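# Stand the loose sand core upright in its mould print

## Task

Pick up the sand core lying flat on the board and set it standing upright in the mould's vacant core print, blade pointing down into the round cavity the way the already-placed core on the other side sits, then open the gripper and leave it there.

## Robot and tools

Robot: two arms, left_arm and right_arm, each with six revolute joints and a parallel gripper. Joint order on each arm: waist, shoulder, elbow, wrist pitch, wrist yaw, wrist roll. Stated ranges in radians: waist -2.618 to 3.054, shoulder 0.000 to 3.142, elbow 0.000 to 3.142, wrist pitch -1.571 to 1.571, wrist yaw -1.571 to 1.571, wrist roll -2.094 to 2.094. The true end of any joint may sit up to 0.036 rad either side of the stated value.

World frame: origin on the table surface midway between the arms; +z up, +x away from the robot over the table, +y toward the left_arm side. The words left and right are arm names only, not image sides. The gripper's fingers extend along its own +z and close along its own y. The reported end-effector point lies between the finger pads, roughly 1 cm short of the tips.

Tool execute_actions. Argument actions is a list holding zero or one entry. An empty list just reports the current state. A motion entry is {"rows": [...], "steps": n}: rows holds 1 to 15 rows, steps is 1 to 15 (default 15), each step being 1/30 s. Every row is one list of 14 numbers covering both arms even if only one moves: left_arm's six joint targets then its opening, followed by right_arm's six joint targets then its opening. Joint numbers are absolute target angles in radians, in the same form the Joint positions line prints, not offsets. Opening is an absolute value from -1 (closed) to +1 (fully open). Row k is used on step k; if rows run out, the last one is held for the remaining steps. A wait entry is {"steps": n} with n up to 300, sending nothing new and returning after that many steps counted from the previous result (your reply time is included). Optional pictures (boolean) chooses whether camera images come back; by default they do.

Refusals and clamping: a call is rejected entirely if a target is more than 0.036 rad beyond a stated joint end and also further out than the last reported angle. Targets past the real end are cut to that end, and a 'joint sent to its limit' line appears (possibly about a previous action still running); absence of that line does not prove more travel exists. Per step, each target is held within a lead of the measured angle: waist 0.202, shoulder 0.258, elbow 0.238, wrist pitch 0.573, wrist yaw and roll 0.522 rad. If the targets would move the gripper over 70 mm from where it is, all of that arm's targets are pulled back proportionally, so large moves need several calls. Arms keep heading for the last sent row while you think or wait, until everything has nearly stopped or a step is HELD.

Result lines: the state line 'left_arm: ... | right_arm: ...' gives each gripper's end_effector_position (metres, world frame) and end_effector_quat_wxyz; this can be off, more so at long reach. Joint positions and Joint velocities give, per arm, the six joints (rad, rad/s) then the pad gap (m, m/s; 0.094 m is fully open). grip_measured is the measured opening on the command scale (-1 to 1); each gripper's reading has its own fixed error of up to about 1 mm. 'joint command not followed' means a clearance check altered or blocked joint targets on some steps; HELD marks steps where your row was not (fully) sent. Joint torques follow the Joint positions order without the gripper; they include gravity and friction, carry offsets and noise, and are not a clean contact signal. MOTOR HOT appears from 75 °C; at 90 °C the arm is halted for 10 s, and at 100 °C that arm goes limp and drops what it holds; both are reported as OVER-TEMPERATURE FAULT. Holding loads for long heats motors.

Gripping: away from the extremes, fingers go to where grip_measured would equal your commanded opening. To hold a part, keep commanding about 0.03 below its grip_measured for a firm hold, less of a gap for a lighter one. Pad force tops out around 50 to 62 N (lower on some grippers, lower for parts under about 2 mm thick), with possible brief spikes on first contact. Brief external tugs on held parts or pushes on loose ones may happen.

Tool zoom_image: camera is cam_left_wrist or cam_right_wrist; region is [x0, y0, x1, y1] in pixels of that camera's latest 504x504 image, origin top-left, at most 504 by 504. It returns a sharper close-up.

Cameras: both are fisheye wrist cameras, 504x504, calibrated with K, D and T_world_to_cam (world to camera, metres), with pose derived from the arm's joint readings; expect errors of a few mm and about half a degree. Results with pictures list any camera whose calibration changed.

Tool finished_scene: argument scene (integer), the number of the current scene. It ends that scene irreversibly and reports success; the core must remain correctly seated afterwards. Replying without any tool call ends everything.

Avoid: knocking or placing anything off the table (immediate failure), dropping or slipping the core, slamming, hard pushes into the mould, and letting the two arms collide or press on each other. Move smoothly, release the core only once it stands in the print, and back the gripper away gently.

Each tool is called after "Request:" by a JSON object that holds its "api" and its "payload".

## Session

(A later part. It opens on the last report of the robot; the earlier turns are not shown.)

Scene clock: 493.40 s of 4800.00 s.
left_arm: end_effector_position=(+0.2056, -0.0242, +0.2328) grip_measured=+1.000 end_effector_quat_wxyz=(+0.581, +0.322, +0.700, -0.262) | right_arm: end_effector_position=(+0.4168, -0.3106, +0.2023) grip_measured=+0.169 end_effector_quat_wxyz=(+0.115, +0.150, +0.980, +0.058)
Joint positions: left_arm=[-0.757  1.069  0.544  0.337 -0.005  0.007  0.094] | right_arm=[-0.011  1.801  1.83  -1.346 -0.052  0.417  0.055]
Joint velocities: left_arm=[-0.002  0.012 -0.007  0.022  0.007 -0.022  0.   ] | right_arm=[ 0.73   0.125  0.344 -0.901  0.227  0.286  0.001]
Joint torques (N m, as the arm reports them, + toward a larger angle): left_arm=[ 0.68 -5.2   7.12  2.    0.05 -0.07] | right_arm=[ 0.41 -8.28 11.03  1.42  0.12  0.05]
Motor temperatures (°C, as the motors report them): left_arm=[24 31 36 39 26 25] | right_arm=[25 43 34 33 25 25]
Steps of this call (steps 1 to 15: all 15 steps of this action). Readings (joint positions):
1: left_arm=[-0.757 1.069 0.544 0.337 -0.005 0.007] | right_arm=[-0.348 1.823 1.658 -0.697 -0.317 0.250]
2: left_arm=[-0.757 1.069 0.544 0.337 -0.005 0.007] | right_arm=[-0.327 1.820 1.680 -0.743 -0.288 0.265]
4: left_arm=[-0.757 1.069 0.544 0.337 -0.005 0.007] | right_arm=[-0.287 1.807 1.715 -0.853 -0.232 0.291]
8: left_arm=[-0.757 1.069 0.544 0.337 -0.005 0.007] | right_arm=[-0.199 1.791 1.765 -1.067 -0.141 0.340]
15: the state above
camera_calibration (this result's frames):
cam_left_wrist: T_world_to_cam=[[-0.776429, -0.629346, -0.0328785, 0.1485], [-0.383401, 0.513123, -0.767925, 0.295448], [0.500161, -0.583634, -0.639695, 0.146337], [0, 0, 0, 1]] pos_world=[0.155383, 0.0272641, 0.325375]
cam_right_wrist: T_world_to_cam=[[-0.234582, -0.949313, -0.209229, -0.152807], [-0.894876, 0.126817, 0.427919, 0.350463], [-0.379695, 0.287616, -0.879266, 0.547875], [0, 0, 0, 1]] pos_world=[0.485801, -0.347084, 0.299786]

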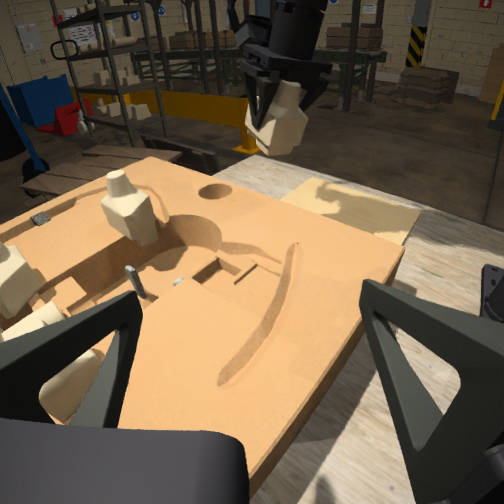

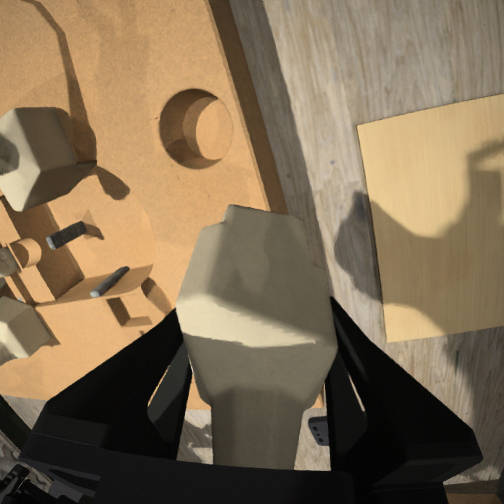

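Request:
{"api": "execute_actions", "payload": {"actions": [{"rows":[[-0.75,1.05,0.55,0.35,0,0,1,0.05,1.817,1.895,-1.46,-0.01,0.473,0.133],[-0.75,1.05,0.55,0.35,0,0,1,0.065,1.828,1.908,-1.465,-0.01,0.477,0.133],[-0.75,1.05,0.55,0.35,0,0,1,0.085,1.843,1.925,-1.47,-0.01,0.482,0.133],[-0.75,1.05,0.55,0.35,0,0,1,0.108,1.86,1.944,-1.477,-0.01,0.487,0.133],[-0.75,1.05,0.55,0.35,0,0,1,0.131,1.877,1.963,-1.484,-0.01,0.492,0.133],[-0.75,1.05,0.55,0.35,0,0,1,0.154,1.894,1.982,-1.49,-0.01,0.497,0.133],[-0.75,1.05,0.55,0.35,0,0,1,0.177,1.911,2.001,-1.497,-0.01,0.502,0.133],[-0.75,1.05,0.55,0.35,0,0,1,0.20,1.928,2.02,-1.503,-0.01,0.508,0.133],[-0.75,1.05,0.55,0.35,0,0,1,0.223,1.945,2.039,-1.51,-0.01,0.513,0.133],[-0.75,1.05,0.55,0.35,0,0,1,0.246,1.962,2.058,-1.516,-0.01,0.518,0.133],[-0.75,1.05,0.55,0.35,0,0,1,0.269,1.979,2.077,-1.522,-0.01,0.523,0.133],[-0.75,1.05,0.55,0.35,0,0,1,0.292,1.996,2.096,-1.528,-0.01,0.529,0.133],[-0.75,1.05,0.55,0.35,0,0,1,0.315,2.013,2.115,-1.534,-0.01,0.534,0.133],[-0.75,1.05,0.55,0.35,0,0,1,0.338,2.03,2.134,-1.54,-0.01,0.539,0.133],[-0.75,1.05,0.55,0.35,0,0,1,0.361,2.047,2.153,-1.546,-0.01,0.545,0.133]],"steps":15}], "pictures": false}}

Request:
{"api": "execute_actions", "payload": {"actions": [{"rows":[[-0.75,1.05,0.55,0.35,0,0,1,0.384,2.064,2.172,-1.551,-0.01,0.55,0.133],[-0.75,1.05,0.55,0.35,0,0,1,0.407,2.081,2.191,-1.556,-0.01,0.555,0.133],[-0.75,1.05,0.55,0.35,0,0,1,0.427,2.096,2.208,-1.56,-0.01,0.56,0.133],[-0.75,1.05,0.55,0.35,0,0,1,0.444,2.109,2.222,-1.563,-0.01,0.564,0.133],[-0.75,1.05,0.55,0.35,0,0,1,0.458,2.119,2.233,-1.565,-0.01,0.567,0.133],[-0.75,1.05,0.55,0.35,0,0,1,0.467,2.126,2.241,-1.565,-0.01,0.569,0.133],[-0.75,1.05,0.55,0.35,0,0,1,0.472,2.13,2.245,-1.565,-0.01,0.57,0.133]],"steps":15}]}}

Scene clock: 554.43 s of 4800.00 s.
left_arm: end_effector_position=(+0.2056, -0.0242, +0.2328) grip_measured=+1.000 end_effector_quat_wxyz=(+0.581, +0.322, +0.700, -0.262) | right_arm: end_effector_position=(+0.4027, -0.1898, +0.1846) grip_measured=+0.169 end_effector_quat_wxyz=(+0.053, +0.042, +0.997, +0.031)
Joint positions: left_arm=[-0.757  1.069  0.544  0.337 -0.005  0.007  0.094] | right_arm=[ 0.314  2.024  2.087 -1.512 -0.008  0.516  0.055]
Joint velocities: left_arm=[ 0.002 -0.007 -0.017  0.037 -0.022  0.007  0.   ] | right_arm=[ 0.628  0.53   0.53  -0.183 -0.051  0.139 -0.001]
Joint torques (N m, as the arm reports them, + toward a larger angle): left_arm=[ 0.7  -5.22  7.13  2.    0.06 -0.08] | right_arm=[  0.73 -10.61  10.47   0.81   0.03   0.04]
Motor temperatures (°C, as the motors report them): left_arm=[24 31 36 39 26 25] | right_arm=[25 40 38 29 25 25]
Steps of this call (steps 1 to 30: the robot went on to your last target; steps 31 to 90: nothing new was sent; then 57.53 s passed at rest; steps 91 to 105: all 15 steps of this action). Readings (joint positions):
91: left_arm=[-0.757 1.069 0.544 0.337 -0.005 0.007] | right_arm=[0.048 1.810 1.850 -1.455 -0.024 0.463]
92: left_arm=[-0.757 1.069 0.544 0.337 -0.005 0.007] | right_arm=[0.049 1.814 1.857 -1.460 -0.023 0.464]
94: left_arm=[-0.757 1.069 0.544 0.337 -0.005 0.007] | right_arm=[0.059 1.830 1.883 -1.472 -0.017 0.469]
98: left_arm=[-0.757 1.069 0.544 0.337 -0.005 0.007] | right_arm=[0.136 1.891 1.959 -1.486 -0.007 0.483]
105: the state above

Scene clock: 554.93 s of 4800.00 s.
left_arm: end_effector_position=(+0.2056, -0.0242, +0.2328) grip_measured=+1.000 end_effector_quat_wxyz=(+0.581, +0.322, +0.700, -0.262) | right_arm: end_effector_position=(+0.3830, -0.1203, +0.1707) grip_measured=+0.169 end_effector_quat_wxyz=(+0.032, -0.018, +0.999, +0.031)
Joint positions: left_arm=[-0.757  1.069  0.544  0.337 -0.005  0.007  0.094] | right_arm=[ 0.479  2.14   2.21  -1.554 -0.017  0.56   0.055]
Joint velocities: left_arm=[-0.002 -0.007  0.002 -0.037 -0.022 -0.095  0.   ] | right_arm=[-0.007 -0.002  0.037 -0.081 -0.007 -0.022  0.   ]
Joint torques (N m, as the arm reports them, + toward a larger angle): left_arm=[ 0.69 -5.22  7.13  2.    0.06 -0.07] | right_arm=[ -0.67 -11.56  10.57   0.76   0.1    0.03]
Motor temperatures (°C, as the motors report them): left_arm=[24 31 36 39 26 25] | right_arm=[25 40 38 29 25 25]
Steps of this call (steps 1 to 15: all 15 steps of this action). Readings (joint positions):
1: left_arm=[-0.757 1.069 0.544 0.337 -0.005 0.007] | right_arm=[0.337 2.042 2.106 -1.517 -0.008 0.521]
2: left_arm=[-0.757 1.069 0.544 0.337 -0.005 0.007] | right_arm=[0.359 2.059 2.124 -1.522 -0.008 0.526]
4: left_arm=[-0.757 1.069 0.544 0.337 -0.005 0.007] | right_arm=[0.402 2.091 2.160 -1.531 -0.008 0.536]
8: left_arm=[-0.757 1.069 0.544 0.337 -0.005 0.007] | right_arm=[0.468 2.133 2.203 -1.538 -0.012 0.551]
15: the state above
camera_calibration (this result's frames):
cam_left_wrist: T_world_to_cam=[[-0.776429, -0.629346, -0.0328785, 0.1485], [-0.383401, 0.513123, -0.767925, 0.295448], [0.500161, -0.583634, -0.639695, 0.146337], [0, 0, 0, 1]] pos_world=[0.155383, 0.0272641, 0.325375]
cam_right_wrist: T_world_to_cam=[[0.07435, -0.988879, -0.128801, -0.123491], [-0.814594, -0.134729, 0.564168, 0.224131], [-0.575247, 0.0629747, -0.815552, 0.48946], [0, 0, 0, 1]] pos_world=[0.473318, -0.122744, 0.256827]

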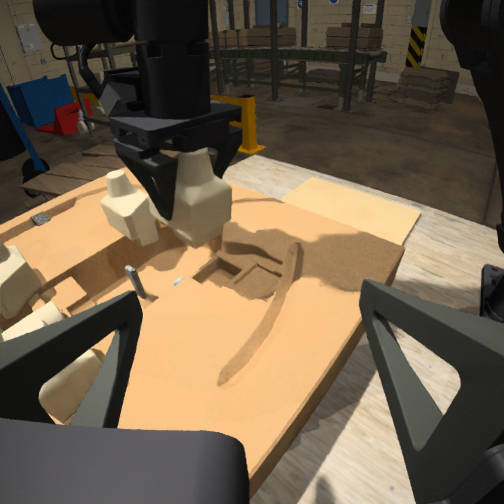

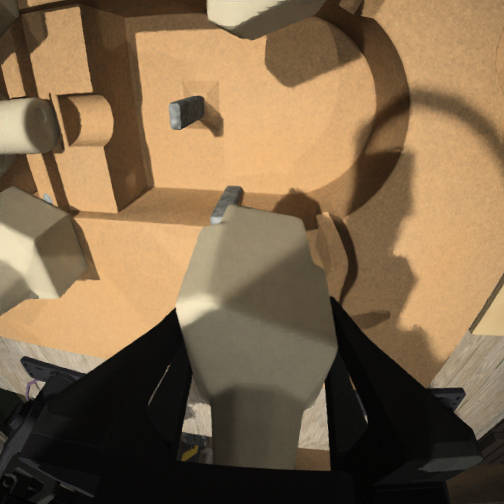

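Request:
{"api": "execute_actions", "payload": {"actions": [{"rows":[[-0.75,1.05,0.55,0.35,0,0,1,0.465,2.13,2.21,-1.565,-0.01,0.56,0.133],[-0.75,1.05,0.55,0.35,0,0,1,0.459,2.13,2.20,-1.565,-0.01,0.55,0.133],[-0.75,1.05,0.55,0.35,0,0,1,0.454,2.13,2.19,-1.565,-0.01,0.55,0.133],[-0.75,1.05,0.55,0.35,0,0,1,0.449,2.13,2.18,-1.565,-0.01,0.55,0.133],[-0.75,1.05,0.55,0.35,0,0,1,0.449,2.13,2.17,-1.565,-0.01,0.55,0.133],[-0.75,1.05,0.55,0.35,0,0,1,0.449,2.13,2.16,-1.565,-0.01,0.55,0.133],[-0.75,1.05,0.55,0.35,0,0,1,0.449,2.13,2.15,-1.565,-0.01,0.55,0.133],[-0.75,1.05,0.55,0.35,0,0,1,0.449,2.13,2.14,-1.565,-0.01,0.55,0.133],[-0.75,1.05,0.55,0.35,0,0,1,0.449,2.13,2.13,-1.565,-0.01,0.55,0.133],[-0.75,1.05,0.55,0.35,0,0,1,0.449,2.13,2.12,-1.565,-0.01,0.55,0.133]],"steps":15}]}}

Request:
{"api": "zoom_image", "payload": {"camera": "cam_left_wrist", "region": [140, 170, 290, 310]}}

Scene clock: 571.00 s of 4800.00 s.
left_arm: end_effector_position=(+0.2056, -0.0242, +0.2328) grip_measured=+1.000 end_effector_quat_wxyz=(+0.581, +0.322, +0.700, -0.262) | right_arm: end_effector_position=(+0.3737, -0.1387, +0.1475) grip_measured=+0.169 end_effector_quat_wxyz=(-0.008, -0.007, +1.000, +0.005)
Joint positions: left_arm=[-0.757  1.069  0.544  0.337 -0.005  0.007  0.094] | right_arm=[ 0.455  2.14   2.119 -1.559 -0.017  0.558  0.055]
Joint velocities: left_arm=[-0.002 -0.007 -0.012 -0.037  0.051  0.007  0.   ] | right_arm=[-0.007  0.007 -0.012 -0.007 -0.066 -0.007  0.001]
Joint torques (N m, as the arm reports them, + toward a larger angle): left_arm=[ 0.67 -5.21  7.15  2.    0.06 -0.08] | right_arm=[ -0.57 -11.8    7.28   0.58   0.08  -0.13]
Motor temperatures (°C, as the motors report them): left_arm=[24 31 36 39 26 25] | right_arm=[25 44 38 29 25 25]
Steps of this call (steps 1 to 15: the robot went on to your last target; steps 16 to 90: nothing new was sent; then 12.57 s passed at rest; steps 91 to 105: all 15 steps of this action). Readings (joint positions):
91: left_arm=[-0.757 1.069 0.544 0.337 -0.005 0.007] | right_arm=[0.479 2.140 2.211 -1.557 -0.017 0.563]
92: left_arm=[-0.757 1.069 0.544 0.337 -0.005 0.007] | right_arm=[0.478 2.140 2.211 -1.557 -0.017 0.562]
94: left_arm=[-0.757 1.069 0.544 0.337 -0.005 0.007] | right_arm=[0.474 2.140 2.203 -1.557 -0.017 0.560]
98: left_arm=[-0.757 1.069 0.544 0.337 -0.005 0.007] | right_arm=[0.458 2.140 2.161 -1.557 -0.017 0.559]
105: the state above
camera_calibration (this result's frames):
cam_left_wrist: T_world_to_cam=[[-0.776429, -0.629346, -0.0328785, 0.1485], [-0.383401, 0.513123, -0.767925, 0.295448], [0.500161, -0.583634, -0.639695, 0.146337], [0, 0, 0, 1]] pos_world=[0.155383, 0.0272641, 0.325375]
cam_right_wrist: T_world_to_cam=[[0.0435833, -0.995789, -0.0806555, -0.140562], [-0.768844, -0.0849832, 0.633765, 0.206717], [-0.63795, 0.0343899, -0.76931, 0.479117], [0, 0, 0, 1]] pos_world=[0.470712, -0.13888, 0.226242]

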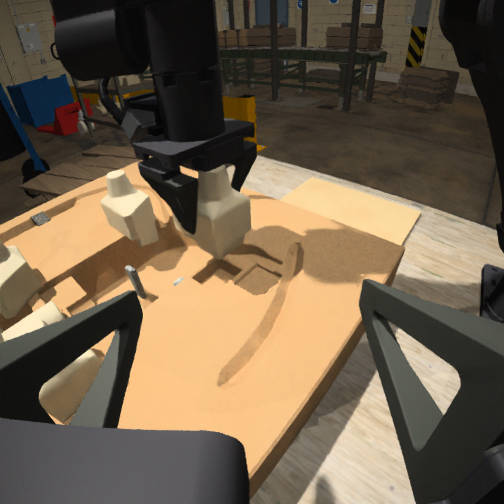

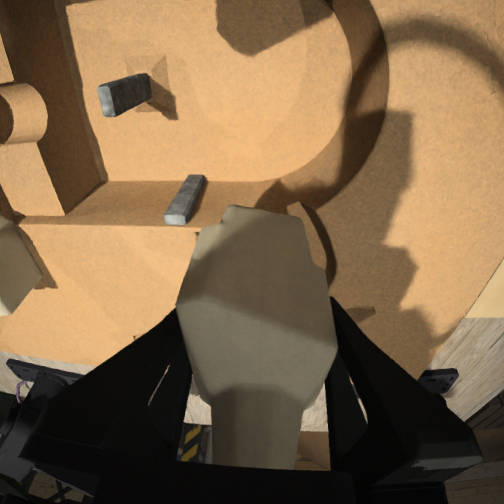

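Region (140, 170, 290, 310) of cam_left_wrist's 504x504 image, scaled by 3.360, with more detail than that image has; it fills the top 470 rows of this view, and the rest is white.

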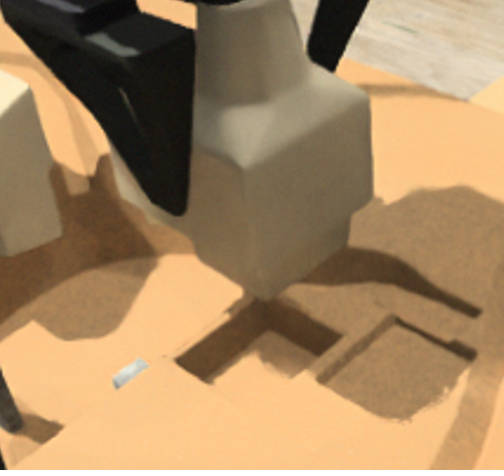

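Request:
{"api": "zoom_image", "payload": {"camera": "cam_left_wrist", "region": [170, 210, 260, 300]}}

Request:
{"api": "zoom_image", "payload": {"camera": "cam_right_wrist", "region": [140, 160, 360, 320]}}

Region (170, 210, 260, 300) of cam_left_wrist's 504x504 image, scaled by 5.600, with more detail than that image has.

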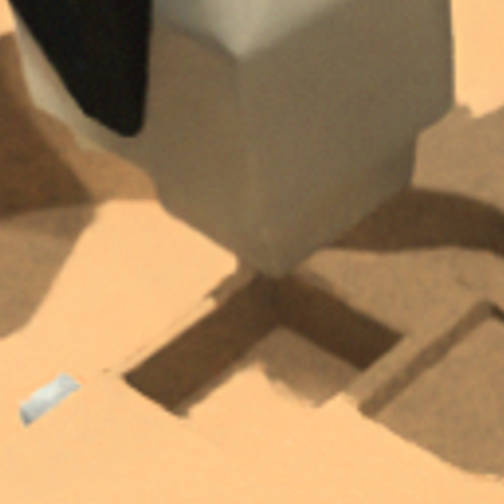

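Region (140, 160, 360, 320) of cam_right_wrist's 504x504 image, scaled by 2.291, with more detail than that image has; it fills the top 367 rows of this view, and the rest is white.

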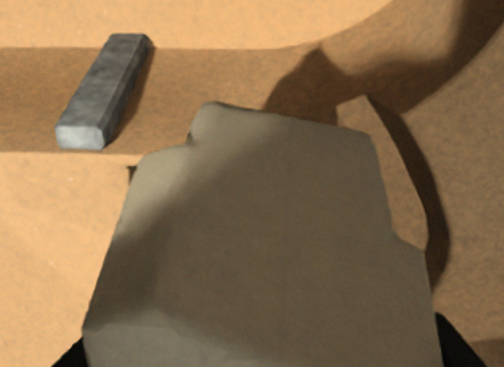

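Request:
{"api": "execute_actions", "payload": {"actions": [{"rows":[[-0.75,1.05,0.55,0.35,0,0,1,0.465,2.13,2.12,-1.565,-0.01,0.565,0.133],[-0.75,1.05,0.55,0.35,0,0,1,0.472,2.13,2.12,-1.565,-0.01,0.572,0.133],[-0.75,1.05,0.55,0.35,0,0,1,0.479,2.13,2.12,-1.565,-0.01,0.579,0.133],[-0.75,1.05,0.55,0.35,0,0,1,0.486,2.13,2.12,-1.565,-0.01,0.586,0.133],[-0.75,1.05,0.55,0.35,0,0,1,0.493,2.13,2.12,-1.565,-0.01,0.592,0.133],[-0.75,1.05,0.55,0.35,0,0,1,0.499,2.13,2.12,-1.565,-0.01,0.597,0.133],[-0.75,1.05,0.55,0.35,0,0,1,0.505,2.13,2.12,-1.565,-0.01,0.597,0.133],[-0.75,1.05,0.55,0.35,0,0,1,0.510,2.13,2.12,-1.565,-0.01,0.597,0.133],[-0.75,1.05,0.55,0.35,0,0,1,0.514,2.13,2.12,-1.565,-0.01,0.597,0.133],[-0.75,1.05,0.55,0.35,0,0,1,0.517,2.13,2.12,-1.565,-0.01,0.597,0.133]],"steps":15}]}}

Request:
{"api": "zoom_image", "payload": {"camera": "cam_left_wrist", "region": [170, 210, 260, 300]}}

Scene clock: 634.40 s of 4800.00 s.
left_arm: end_effector_position=(+0.2056, -0.0242, +0.2328) grip_measured=+1.000 end_effector_quat_wxyz=(+0.581, +0.322, +0.700, -0.262) | right_arm: end_effector_position=(+0.3598, -0.1188, +0.1475) grip_measured=+0.169 end_effector_quat_wxyz=(-0.008, -0.022, +1.000, +0.004)
Joint positions: left_arm=[-0.757  1.069  0.544  0.337 -0.005  0.007  0.094] | right_arm=[ 0.515  2.14   2.119 -1.559 -0.016  0.587  0.055]
Joint velocities: left_arm=[ 0.012 -0.012  0.007  0.051 -0.037 -0.051  0.   ] | right_arm=[ 0.007 -0.012 -0.012 -0.007 -0.11   0.022  0.   ]
Joint torques (N m, as the arm reports them, + toward a larger angle): left_arm=[ 0.67 -5.21  7.14  1.99  0.05 -0.08] | right_arm=[  0.19 -11.8    7.23   0.58   0.08   0.03]
Motor temperatures (°C, as the motors report them): left_arm=[24 31 36 39 26 25] | right_arm=[25 47 35 28 25 25]
Steps of this call (steps 1 to 15: the robot went on to your last target; steps 16 to 90: nothing new was sent; then 59.90 s passed at rest; steps 91 to 105: all 15 steps of this action). Readings (joint positions):
91: left_arm=[-0.757 1.069 0.544 0.337 -0.005 0.007] | right_arm=[0.455 2.140 2.119 -1.559 -0.017 0.558]
92: left_arm=[-0.757 1.069 0.544 0.337 -0.005 0.007] | right_arm=[0.455 2.140 2.119 -1.559 -0.017 0.559]
94: left_arm=[-0.757 1.069 0.544 0.337 -0.005 0.007] | right_arm=[0.459 2.140 2.119 -1.559 -0.016 0.564]
98: left_arm=[-0.757 1.069 0.544 0.337 -0.005 0.007] | right_arm=[0.485 2.140 2.119 -1.559 -0.016 0.579]
105: the state above
camera_calibration (this result's frames):
cam_left_wrist: T_world_to_cam=[[-0.776429, -0.629346, -0.0328785, 0.1485], [-0.383401, 0.513123, -0.767925, 0.295448], [0.500161, -0.583634, -0.639695, 0.146337], [0, 0, 0, 1]] pos_world=[0.155383, 0.0272641, 0.325375]
cam_right_wrist: T_world_to_cam=[[0.0743754, -0.994079, -0.0792128, -0.131255], [-0.766114, -0.107807, 0.633598, 0.194029], [-0.638386, 0.0135619, -0.769596, 0.46727], [0, 0, 0, 1]] pos_world=[0.45671, -0.115898, 0.226276]

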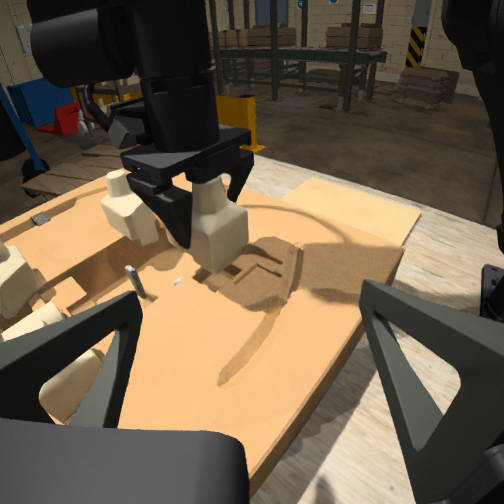

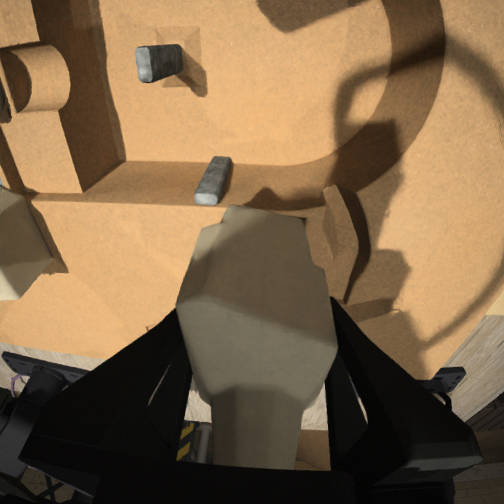

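Region (170, 210, 260, 300) of cam_left_wrist's 504x504 image, scaled by 5.600, with more detail than that image has.

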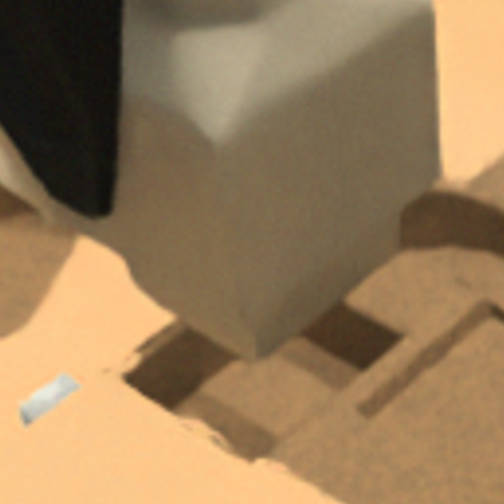

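Request:
{"api": "zoom_image", "payload": {"camera": "cam_right_wrist", "region": [180, 170, 350, 290]}}

Region (180, 170, 350, 290) of cam_right_wrist's 504x504 image, scaled by 2.965, with more detail than that image has; it fills the top 356 rows of this view, and the rest is white.

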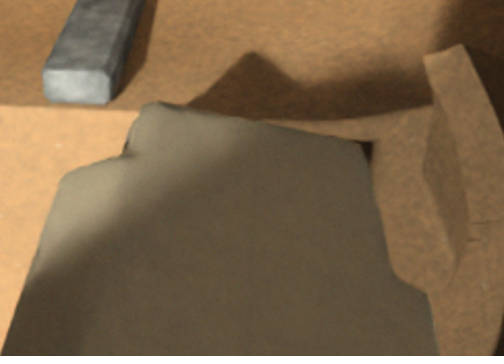

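Request:
{"api": "execute_actions", "payload": {"actions": [{"rows":[[-0.75,1.05,0.55,0.35,0,0,1,0.506,2.135,2.118,-1.555,-0.01,0.58,0.133],[-0.75,1.05,0.55,0.35,0,0,1,0.502,2.139,2.116,-1.55,-0.01,0.57,0.133],[-0.75,1.05,0.55,0.35,0,0,1,0.50,2.143,2.114,-1.545,-0.01,0.56,0.133],[-0.75,1.05,0.55,0.35,0,0,1,0.50,2.147,2.112,-1.54,-0.01,0.557,0.133],[-0.75,1.05,0.55,0.35,0,0,1,0.50,2.151,2.11,-1.54,-0.01,0.557,0.133],[-0.75,1.05,0.55,0.35,0,0,1,0.50,2.154,2.108,-1.54,-0.01,0.557,0.133]],"steps":15}]}}

Request:
{"api": "zoom_image", "payload": {"camera": "cam_left_wrist", "region": [170, 210, 260, 300]}}

Request:
{"api": "zoom_image", "payload": {"camera": "cam_right_wrist", "region": [180, 170, 350, 290]}}

Scene clock: 699.23 s of 4800.00 s.
left_arm: end_effector_position=(+0.2056, -0.0242, +0.2328) grip_measured=+1.000 end_effector_quat_wxyz=(+0.581, +0.322, +0.700, -0.262) | right_arm: end_effector_position=(+0.3615, -0.1175, +0.1383) grip_measured=+0.169 end_effector_quat_wxyz=(-0.014, -0.033, +0.999, +0.000)
Joint positions: left_arm=[-0.757  1.069  0.544  0.337 -0.005  0.007  0.094] | right_arm=[ 0.515  2.158  2.11  -1.545 -0.016  0.566  0.055]
Joint velocities: left_arm=[-0.002 -0.002 -0.002  0.022  0.007  0.022  0.   ] | right_arm=[ 0.017  0.002 -0.017  0.007 -0.007 -0.022 -0.001]
Joint torques (N m, as the arm reports them, + toward a larger angle): left_arm=[ 0.7  -5.21  7.13  1.99  0.06 -0.08] | right_arm=[ -1.4  -11.41   7.11   0.67   0.1   -0.13]
Motor temperatures (°C, as the motors report them): left_arm=[24 31 37 39 26 25] | right_arm=[25 48 35 27 25 25]
Steps of this call (steps 1 to 15: the robot went on to your last target; steps 16 to 90: nothing new was sent; then 61.33 s passed at rest; steps 91 to 105: all 15 steps of this action). Readings (joint positions):
91: left_arm=[-0.757 1.069 0.544 0.337 -0.005 0.007] | right_arm=[0.515 2.140 2.119 -1.559 -0.016 0.589]
92: left_arm=[-0.757 1.069 0.544 0.337 -0.005 0.007] | right_arm=[0.515 2.140 2.119 -1.558 -0.016 0.588]
94: left_arm=[-0.757 1.069 0.544 0.337 -0.005 0.007] | right_arm=[0.515 2.140 2.119 -1.557 -0.016 0.580]
98: left_arm=[-0.757 1.069 0.544 0.337 -0.005 0.007] | right_arm=[0.515 2.147 2.119 -1.551 -0.016 0.571]
105: the state above
camera_calibration (this result's frames):
cam_left_wrist: T_world_to_cam=[[-0.776429, -0.629346, -0.0328785, 0.1485], [-0.383401, 0.513123, -0.767925, 0.295448], [0.500161, -0.583634, -0.639695, 0.146337], [0, 0, 0, 1]] pos_world=[0.155383, 0.0272641, 0.325375]
cam_right_wrist: T_world_to_cam=[[0.0947816, -0.992837, -0.0727457, -0.138995], [-0.756863, -0.119337, 0.642586, 0.195414], [-0.646664, -0.00584684, -0.762752, 0.460975], [0, 0, 0, 1]] pos_world=[0.459172, -0.111984, 0.215928]

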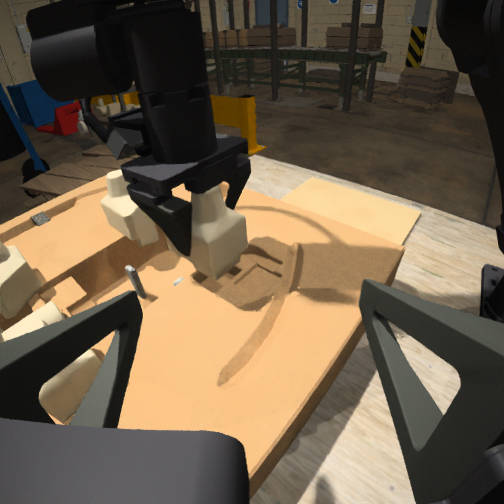

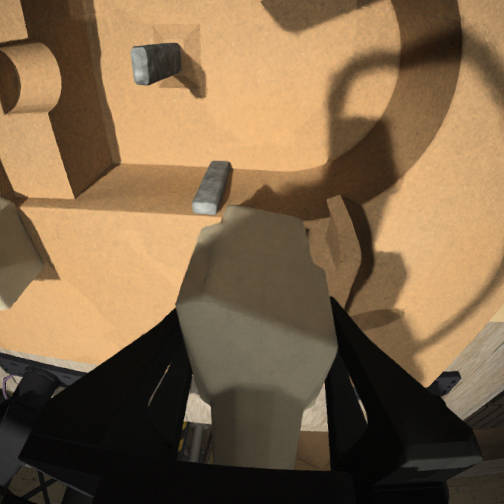

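Region (170, 210, 260, 300) of cam_left_wrist's 504x504 image, scaled by 5.600, with more detail than that image has.

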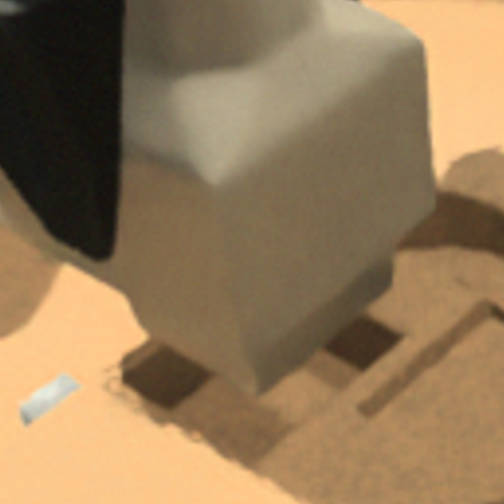

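Region (180, 170, 350, 290) of cam_right_wrist's 504x504 image, scaled by 2.965, with more detail than that image has; it fills the top 356 rows of this view, and the rest is white.

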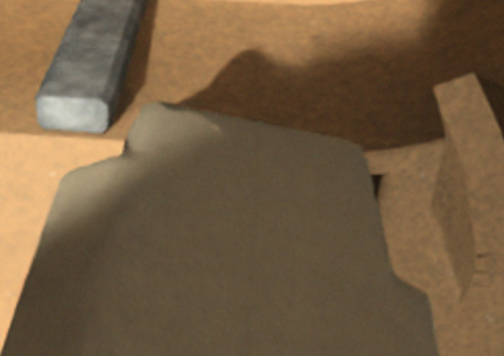

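Request:
{"api": "execute_actions", "payload": {"actions": [{"rows":[[-0.75,1.05,0.55,0.35,0,0,1,0.495,2.158,2.106,-1.535,-0.01,0.557,0.133],[-0.75,1.05,0.55,0.35,0,0,1,0.495,2.161,2.103,-1.53,-0.01,0.557,0.133],[-0.75,1.05,0.55,0.35,0,0,1,0.495,2.164,2.10,-1.525,-0.01,0.557,0.133],[-0.75,1.05,0.55,0.35,0,0,1,0.497,2.164,2.097,-1.52,-0.01,0.557,0.133],[-0.75,1.05,0.55,0.35,0,0,1,0.499,2.164,2.094,-1.516,-0.01,0.557,0.133]],"steps":15}]}}

Request:
{"api": "zoom_image", "payload": {"camera": "cam_left_wrist", "region": [170, 210, 260, 300]}}

Request:
{"api": "zoom_image", "payload": {"camera": "cam_right_wrist", "region": [180, 170, 350, 290]}}

Scene clock: 718.00 s of 4800.00 s.
left_arm: end_effector_position=(+0.2056, -0.0242, +0.2328) grip_measured=+1.000 end_effector_quat_wxyz=(+0.581, +0.322, +0.700, -0.262) | right_arm: end_effector_position=(+0.3660, -0.1186, +0.1311) grip_measured=+0.169 end_effector_quat_wxyz=(-0.014, -0.029, +0.999, +0.000)
Joint positions: left_arm=[-0.757  1.069  0.544  0.337 -0.005  0.007  0.094] | right_arm=[ 0.506  2.168  2.097 -1.523 -0.016  0.564  0.055]
Joint velocities: left_arm=[ 0.002 -0.007 -0.012  0.022  0.022 -0.022  0.   ] | right_arm=[ 0.022  0.002  0.017  0.022 -0.066 -0.007 -0.   ]
Joint torques (N m, as the arm reports them, + toward a larger angle): left_arm=[ 0.68 -5.22  7.14  2.    0.06 -0.08] | right_arm=[ -0.73 -11.52   6.99   0.63   0.12  -0.12]
Motor temperatures (°C, as the motors report them): left_arm=[24 31 37 39 26 25] | right_arm=[25 48 35 27 25 25]
Steps of this call (steps 1 to 15: the robot went on to your last target; steps 16 to 90: nothing new was sent; then 15.27 s passed at rest; steps 91 to 105: all 15 steps of this action). Readings (joint positions):
91: left_arm=[-0.757 1.069 0.544 0.337 -0.005 0.007] | right_arm=[0.514 2.158 2.110 -1.545 -0.016 0.564]
92: left_arm=[-0.757 1.069 0.544 0.337 -0.005 0.007] | right_arm=[0.513 2.158 2.110 -1.544 -0.016 0.564]
94: left_arm=[-0.757 1.069 0.544 0.337 -0.005 0.007] | right_arm=[0.509 2.158 2.109 -1.539 -0.016 0.564]
98: left_arm=[-0.757 1.069 0.544 0.337 -0.005 0.007] | right_arm=[0.506 2.161 2.100 -1.529 -0.016 0.564]
105: the state above
camera_calibration (this result's frames):
cam_left_wrist: T_world_to_cam=[[-0.776429, -0.629346, -0.0328785, 0.1485], [-0.383401, 0.513123, -0.767925, 0.295448], [0.500161, -0.583634, -0.639695, 0.146337], [0, 0, 0, 1]] pos_world=[0.155383, 0.0272641, 0.325375]
cam_right_wrist: T_world_to_cam=[[0.0879165, -0.993493, -0.0723988, -0.13857], [-0.757266, -0.113877, 0.643102, 0.203987], [-0.647162, -0.00171405, -0.762351, 0.458985], [0, 0, 0, 1]] pos_world=[0.463693, -0.113652, 0.208691]

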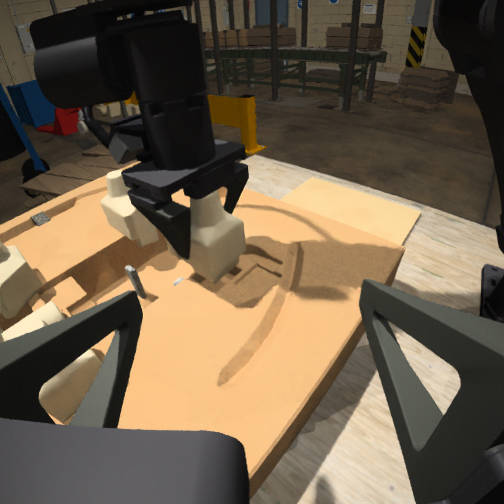

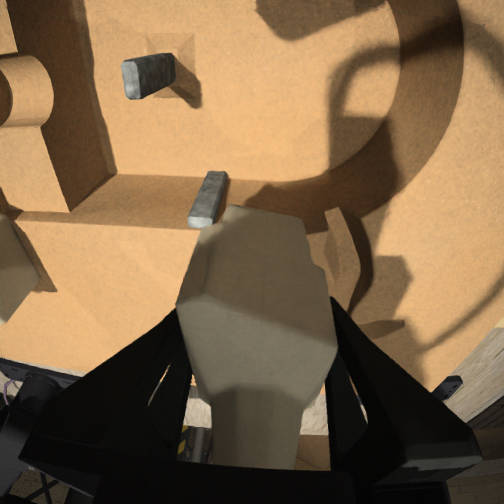

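Region (170, 210, 260, 300) of cam_left_wrist's 504x504 image, scaled by 5.600, with more detail than that image has.

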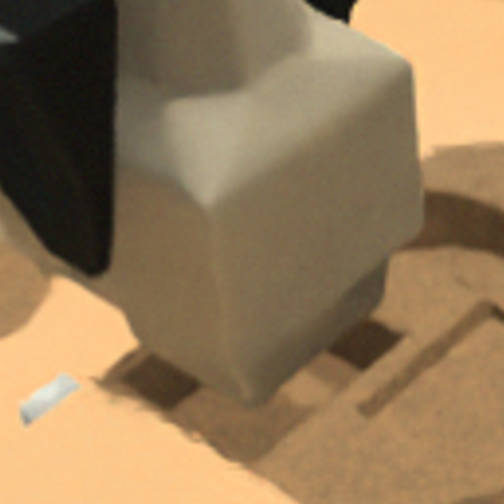

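Region (180, 170, 350, 290) of cam_right_wrist's 504x504 image, scaled by 2.965, with more detail than that image has; it fills the top 356 rows of this view, and the rest is white.

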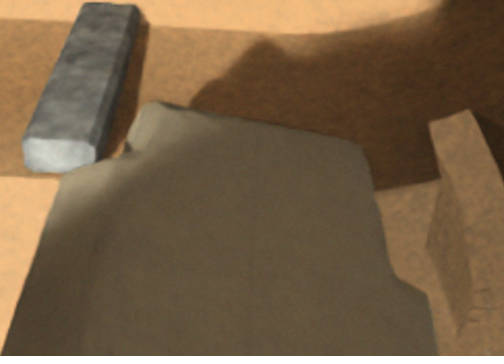

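Request:
{"api": "execute_actions", "payload": {"actions": [{"rows":[[-0.75,1.05,0.55,0.35,0,0,1,0.499,2.164,2.09,-1.511,-0.01,0.557,0.133],[-0.75,1.05,0.55,0.35,0,0,1,0.499,2.164,2.086,-1.506,-0.01,0.557,0.133],[-0.75,1.05,0.55,0.35,0,0,1,0.499,2.164,2.082,-1.502,-0.01,0.557,0.133],[-0.75,1.05,0.55,0.35,0,0,1,0.499,2.164,2.078,-1.498,-0.01,0.557,0.133],[-0.75,1.05,0.55,0.35,0,0,1,0.499,2.164,2.074,-1.494,-0.01,0.557,0.133],[-0.75,1.05,0.55,0.35,0,0,1,0.499,2.164,2.07,-1.49,-0.01,0.557,0.133],[-0.75,1.05,0.55,0.35,0,0,1,0.499,2.164,2.066,-1.49,-0.01,0.557,0.133],[-0.75,1.05,0.55,0.35,0,0,1,0.499,2.164,2.063,-1.49,-0.01,0.557,0.133]],"steps":15}]}}

Request:
{"api": "zoom_image", "payload": {"camera": "cam_left_wrist", "region": [170, 210, 260, 300]}}

Scene clock: 734.63 s of 4800.00 s.
left_arm: end_effector_position=(+0.2056, -0.0242, +0.2328) grip_measured=+1.000 end_effector_quat_wxyz=(+0.581, +0.322, +0.700, -0.262) | right_arm: end_effector_position=(+0.3657, -0.1188, +0.1233) grip_measured=+0.169 end_effector_quat_wxyz=(-0.016, -0.029, +0.999, -0.002)
Joint positions: left_arm=[-0.757  1.069  0.544  0.337 -0.005  0.007  0.094] | right_arm=[ 0.506  2.168  2.065 -1.497 -0.016  0.564  0.055]
Joint velocities: left_arm=[-0.007 -0.022  0.012  0.022  0.022  0.022  0.   ] | right_arm=[-0.007 -0.012 -0.002  0.037  0.066  0.007  0.002]
Joint torques (N m, as the arm reports them, + toward a larger angle): left_arm=[ 0.69 -5.21  7.14  2.    0.06 -0.07] | right_arm=[ -0.64 -11.61   7.02   0.63   0.04  -0.15]
Motor temperatures (°C, as the motors report them): left_arm=[24 31 37 39 26 25] | right_arm=[25 48 35 27 25 25]
Steps of this call (steps 1 to 15: the robot went on to your last target; steps 16 to 90: nothing new was sent; then 13.13 s passed at rest; steps 91 to 105: all 15 steps of this action). Readings (joint positions):
91: left_arm=[-0.757 1.069 0.544 0.337 -0.005 0.007] | right_arm=[0.506 2.168 2.097 -1.521 -0.016 0.564]
92: left_arm=[-0.757 1.069 0.544 0.337 -0.005 0.007] | right_arm=[0.506 2.168 2.097 -1.520 -0.016 0.564]
94: left_arm=[-0.757 1.069 0.544 0.337 -0.005 0.007] | right_arm=[0.506 2.168 2.092 -1.515 -0.016 0.564]
98: left_arm=[-0.757 1.069 0.544 0.337 -0.005 0.007] | right_arm=[0.506 2.168 2.073 -1.502 -0.016 0.564]
105: the state above
camera_calibration (this result's frames):
cam_left_wrist: T_world_to_cam=[[-0.776429, -0.629346, -0.0328785, 0.1485], [-0.383401, 0.513123, -0.767925, 0.295448], [0.500161, -0.583634, -0.639695, 0.146337], [0, 0, 0, 1]] pos_world=[0.155383, 0.0272641, 0.325375]
cam_right_wrist: T_world_to_cam=[[0.0875654, -0.993746, -0.0692934, -0.139574], [-0.754069, -0.111578, 0.647248, 0.207356], [-0.650932, -0.00442456, -0.759123, 0.453567], [0, 0, 0, 1]] pos_world=[0.463824, -0.113558, 0.200431]

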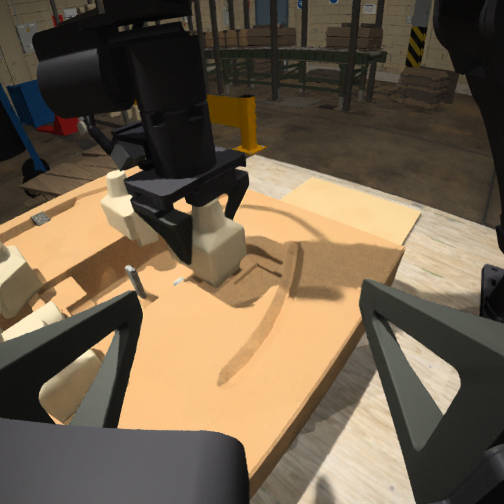

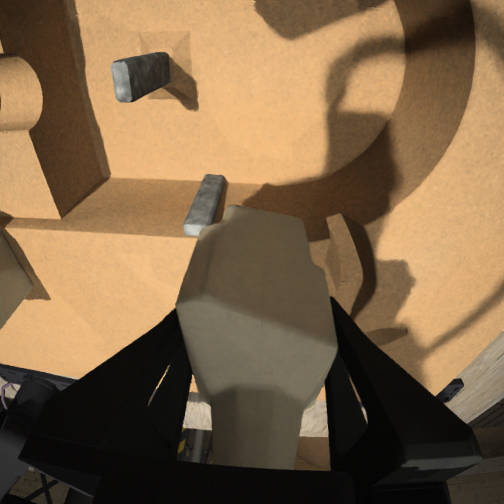

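Region (170, 210, 260, 300) of cam_left_wrist's 504x504 image, scaled by 5.600, with more detail than that image has.

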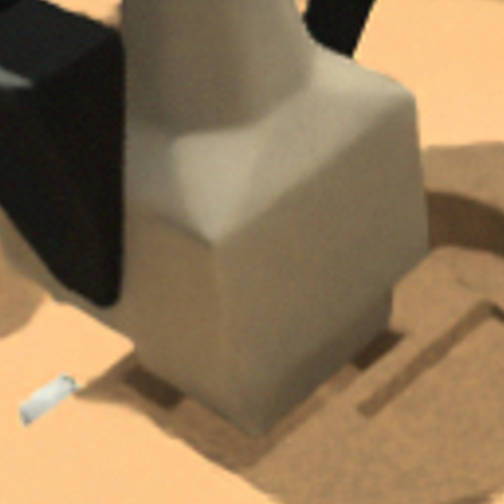

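Request:
{"api": "execute_actions", "payload": {"actions": [{"rows":[[-0.75,1.05,0.55,0.35,0,0,1,0.499,2.164,2.06,-1.486,-0.01,0.557,0.133],[-0.75,1.05,0.55,0.35,0,0,1,0.499,2.164,2.057,-1.482,-0.01,0.557,0.133],[-0.75,1.05,0.55,0.35,0,0,1,0.499,2.164,2.054,-1.479,-0.01,0.557,0.133],[-0.75,1.05,0.55,0.35,0,0,1,0.499,2.164,2.051,-1.476,-0.01,0.557,0.133],[-0.75,1.05,0.55,0.35,0,0,1,0.499,2.164,2.048,-1.473,-0.01,0.557,0.133],[-0.75,1.05,0.55,0.35,0,0,1,0.499,2.164,2.045,-1.47,-0.01,0.557,0.133],[-0.75,1.05,0.55,0.35,0,0,1,0.499,2.164,2.042,-1.467,-0.01,0.557,0.133],[-0.75,1.05,0.55,0.35,0,0,1,0.499,2.164,2.039,-1.464,-0.01,0.557,0.133],[-0.75,1.05,0.55,0.35,0,0,1,0.499,2.164,2.036,-1.461,-0.01,0.557,0.133],[-0.75,1.05,0.55,0.35,0,0,1,0.499,2.164,2.033,-1.461,-0.01,0.557,0.133],[-0.75,1.05,0.55,0.35,0,0,1,0.499,2.164,2.031,-1.461,-0.01,0.557,0.133]],"steps":15}]}}

Request:
{"api": "zoom_image", "payload": {"camera": "cam_left_wrist", "region": [170, 210, 260, 300]}}

Scene clock: 753.47 s of 4800.00 s.
left_arm: end_effector_position=(+0.2056, -0.0242, +0.2328) grip_measured=+1.000 end_effector_quat_wxyz=(+0.581, +0.322, +0.700, -0.262) | right_arm: end_effector_position=(+0.3657, -0.1187, +0.1154) grip_measured=+0.169 end_effector_quat_wxyz=(-0.018, -0.029, +0.999, -0.003)
Joint positions: left_arm=[-0.757  1.069  0.544  0.337 -0.005  0.007  0.094] | right_arm=[ 0.506  2.168  2.034 -1.47  -0.016  0.564  0.055]
Joint velocities: left_arm=[-0.002  0.007 -0.007  0.007 -0.066  0.022  0.   ] | right_arm=[ 0.022 -0.017 -0.012  0.081 -0.022  0.037 -0.   ]
Joint torques (N m, as the arm reports them, + toward a larger angle): left_arm=[ 0.68 -5.23  7.13  2.    0.05 -0.08] | right_arm=[ -0.69 -11.48   7.02   0.66   0.12  -0.1 ]
Motor temperatures (°C, as the motors report them): left_arm=[24 31 37 39 26 25] | right_arm=[25 49 35 27 25 25]
Steps of this call (steps 1 to 15: the robot went on to your last target; steps 16 to 90: nothing new was sent; then 15.33 s passed at rest; steps 91 to 105: all 15 steps of this action). Readings (joint positions):
91: left_arm=[-0.757 1.069 0.544 0.337 -0.005 0.007] | right_arm=[0.506 2.168 2.065 -1.495 -0.016 0.564]
92: left_arm=[-0.757 1.069 0.544 0.337 -0.005 0.007] | right_arm=[0.506 2.168 2.065 -1.494 -0.016 0.564]
94: left_arm=[-0.757 1.069 0.544 0.337 -0.005 0.007] | right_arm=[0.506 2.168 2.063 -1.490 -0.016 0.564]
98: left_arm=[-0.757 1.069 0.544 0.337 -0.005 0.007] | right_arm=[0.506 2.168 2.049 -1.478 -0.016 0.564]
105: the state above
camera_calibration (this result's frames):
cam_left_wrist: T_world_to_cam=[[-0.776429, -0.629346, -0.0328785, 0.1485], [-0.383401, 0.513123, -0.767925, 0.295448], [0.500161, -0.583634, -0.639695, 0.146337], [0, 0, 0, 1]] pos_world=[0.155383, 0.0272641, 0.325375]
cam_right_wrist: T_world_to_cam=[[0.0873538, -0.993898, -0.0673512, -0.140274], [-0.75206, -0.110134, 0.649828, 0.211623], [-0.65328, -0.00611277, -0.757092, 0.44801], [0, 0, 0, 1]] pos_world=[0.464082, -0.113372, 0.192219]

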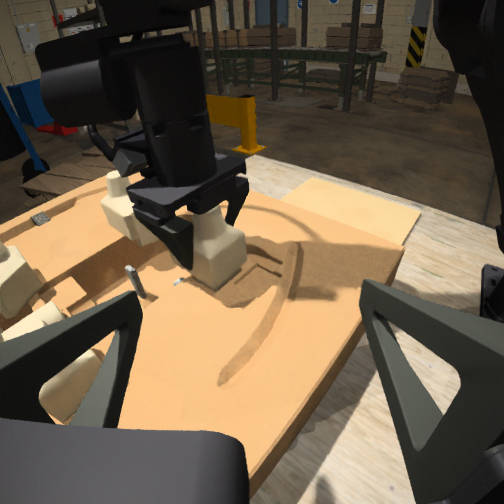

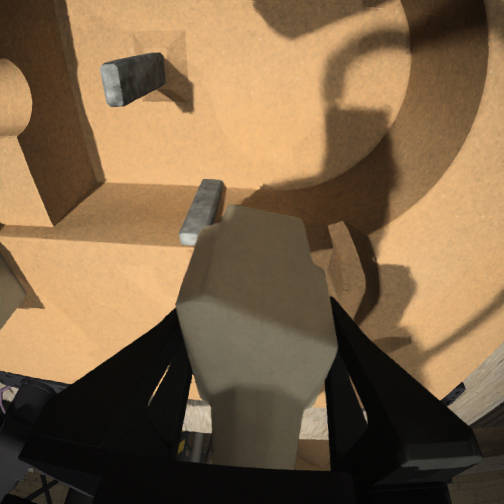

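Region (170, 210, 260, 300) of cam_left_wrist's 504x504 image, scaled by 5.600, with more detail than that image has.

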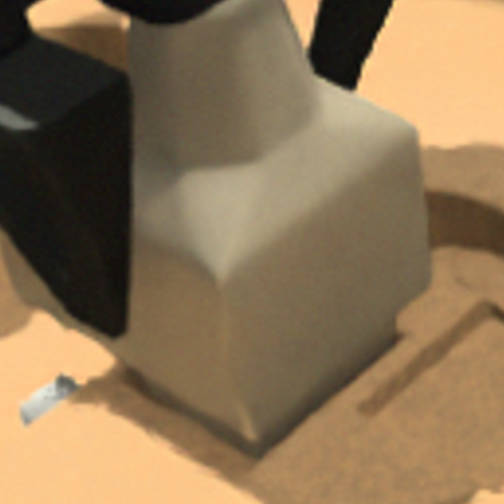

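Peg entered without contact. Continue down.

Request:
{"api": "execute_actions", "payload": {"actions": [{"rows":[[-0.75,1.05,0.55,0.35,0,0,1,0.499,2.164,2.028,-1.457,-0.01,0.557,0.133],[-0.75,1.05,0.55,0.35,0,0,1,0.499,2.164,2.025,-1.454,-0.01,0.557,0.133],[-0.75,1.05,0.55,0.35,0,0,1,0.499,2.164,2.022,-1.451,-0.01,0.557,0.133],[-0.75,1.05,0.55,0.35,0,0,1,0.499,2.164,2.019,-1.448,-0.01,0.557,0.133],[-0.75,1.05,0.55,0.35,0,0,1,0.499,2.164,2.016,-1.445,-0.01,0.557,0.133],[-0.75,1.05,0.55,0.35,0,0,1,0.499,2.164,2.013,-1.442,-0.01,0.557,0.133],[-0.75,1.05,0.55,0.35,0,0,1,0.499,2.164,2.01,-1.439,-0.01,0.557,0.133],[-0.75,1.05,0.55,0.35,0,0,1,0.499,2.164,2.007,-1.436,-0.01,0.557,0.133],[-0.75,1.05,0.55,0.35,0,0,1,0.499,2.164,2.004,-1.433,-0.01,0.557,0.133],[-0.75,1.05,0.55,0.35,0,0,1,0.499,2.164,2.001,-1.43,-0.01,0.557,0.133],[-0.75,1.05,0.55,0.35,0,0,1,0.499,2.164,1.998,-1.428,-0.01,0.557,0.133],[-0.75,1.05,0.55,0.35,0,0,1,0.499,2.164,1.995,-1.428,-0.01,0.557,0.133]],"steps":15}]}}

Request:
{"api": "zoom_image", "payload": {"camera": "cam_left_wrist", "region": [170, 220, 260, 310]}}

Scene clock: 767.43 s of 4800.00 s.
left_arm: end_effector_position=(+0.2056, -0.0242, +0.2328) grip_measured=+1.000 end_effector_quat_wxyz=(+0.581, +0.322, +0.700, -0.262) | right_arm: end_effector_position=(+0.3665, -0.1182, +0.1068) grip_measured=+0.169 end_effector_quat_wxyz=(-0.018, -0.029, +0.999, -0.002)
Joint positions: left_arm=[-0.757  1.069  0.544  0.337 -0.005  0.007  0.094] | right_arm=[ 0.506  2.168  1.999 -1.434 -0.016  0.564  0.055]
Joint velocities: left_arm=[-0.002 -0.017  0.002  0.007 -0.022 -0.066  0.   ] | right_arm=[-0.012 -0.012 -0.002  0.007 -0.022  0.037 -0.001]
Joint torques (N m, as the arm reports them, + toward a larger angle): left_arm=[ 0.68 -5.23  7.13  1.99  0.07 -0.08] | right_arm=[ -0.77 -11.63   6.98   0.63   0.05  -0.16]
Motor temperatures (°C, as the motors report them): left_arm=[24 31 37 39 26 25] | right_arm=[25 49 35 27 25 25]
Steps of this call (steps 1 to 15: the robot went on to your last target; steps 16 to 90: nothing new was sent; then 10.47 s passed at rest; steps 91 to 105: all 15 steps of this action). Readings (joint positions):
91: left_arm=[-0.757 1.069 0.544 0.337 -0.005 0.007] | right_arm=[0.506 2.168 2.034 -1.465 -0.016 0.564]
92: left_arm=[-0.757 1.069 0.544 0.337 -0.005 0.007] | right_arm=[0.506 2.168 2.034 -1.465 -0.016 0.564]
94: left_arm=[-0.757 1.069 0.544 0.337 -0.005 0.007] | right_arm=[0.506 2.168 2.032 -1.461 -0.016 0.564]
98: left_arm=[-0.757 1.069 0.544 0.337 -0.005 0.007] | right_arm=[0.506 2.168 2.017 -1.450 -0.016 0.564]
105: the state above
camera_calibration (this result's frames):
cam_left_wrist: T_world_to_cam=[[-0.776429, -0.629346, -0.0328785, 0.1485], [-0.383401, 0.513123, -0.767925, 0.295448], [0.500161, -0.583634, -0.639695, 0.146337], [0, 0, 0, 1]] pos_world=[0.155383, 0.0272641, 0.325375]
cam_right_wrist: T_world_to_cam=[[0.0873957, -0.993868, -0.0677397, -0.140337], [-0.752463, -0.110423, 0.649312, 0.218048], [-0.652811, -0.00577549, -0.757499, 0.441899], [0, 0, 0, 1]] pos_world=[0.464814, -0.112846, 0.18365]

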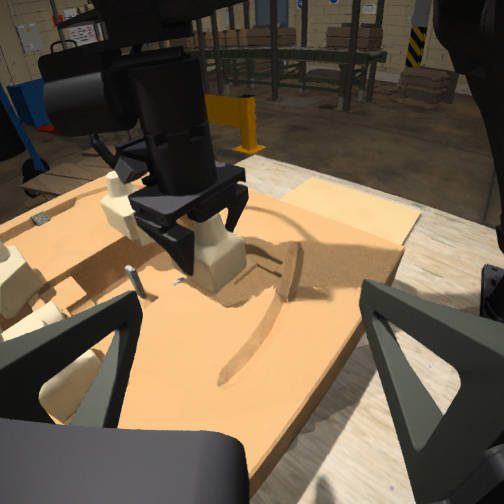

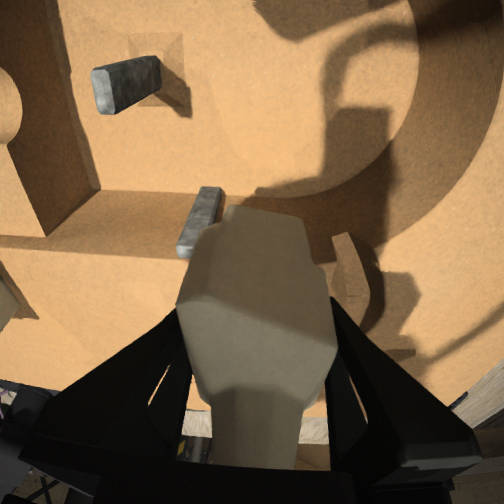

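Region (170, 220, 260, 310) of cam_left_wrist's 504x504 image, scaled by 5.600, with more detail than that image has.

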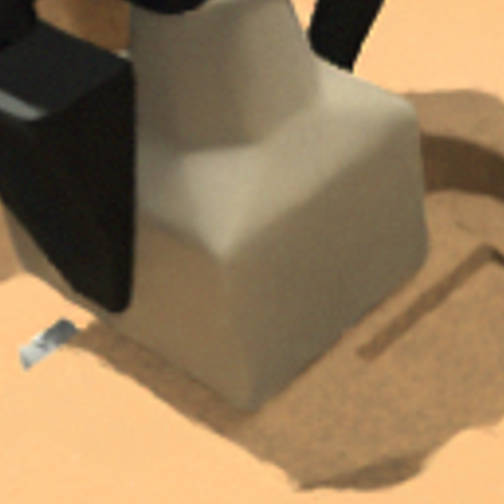

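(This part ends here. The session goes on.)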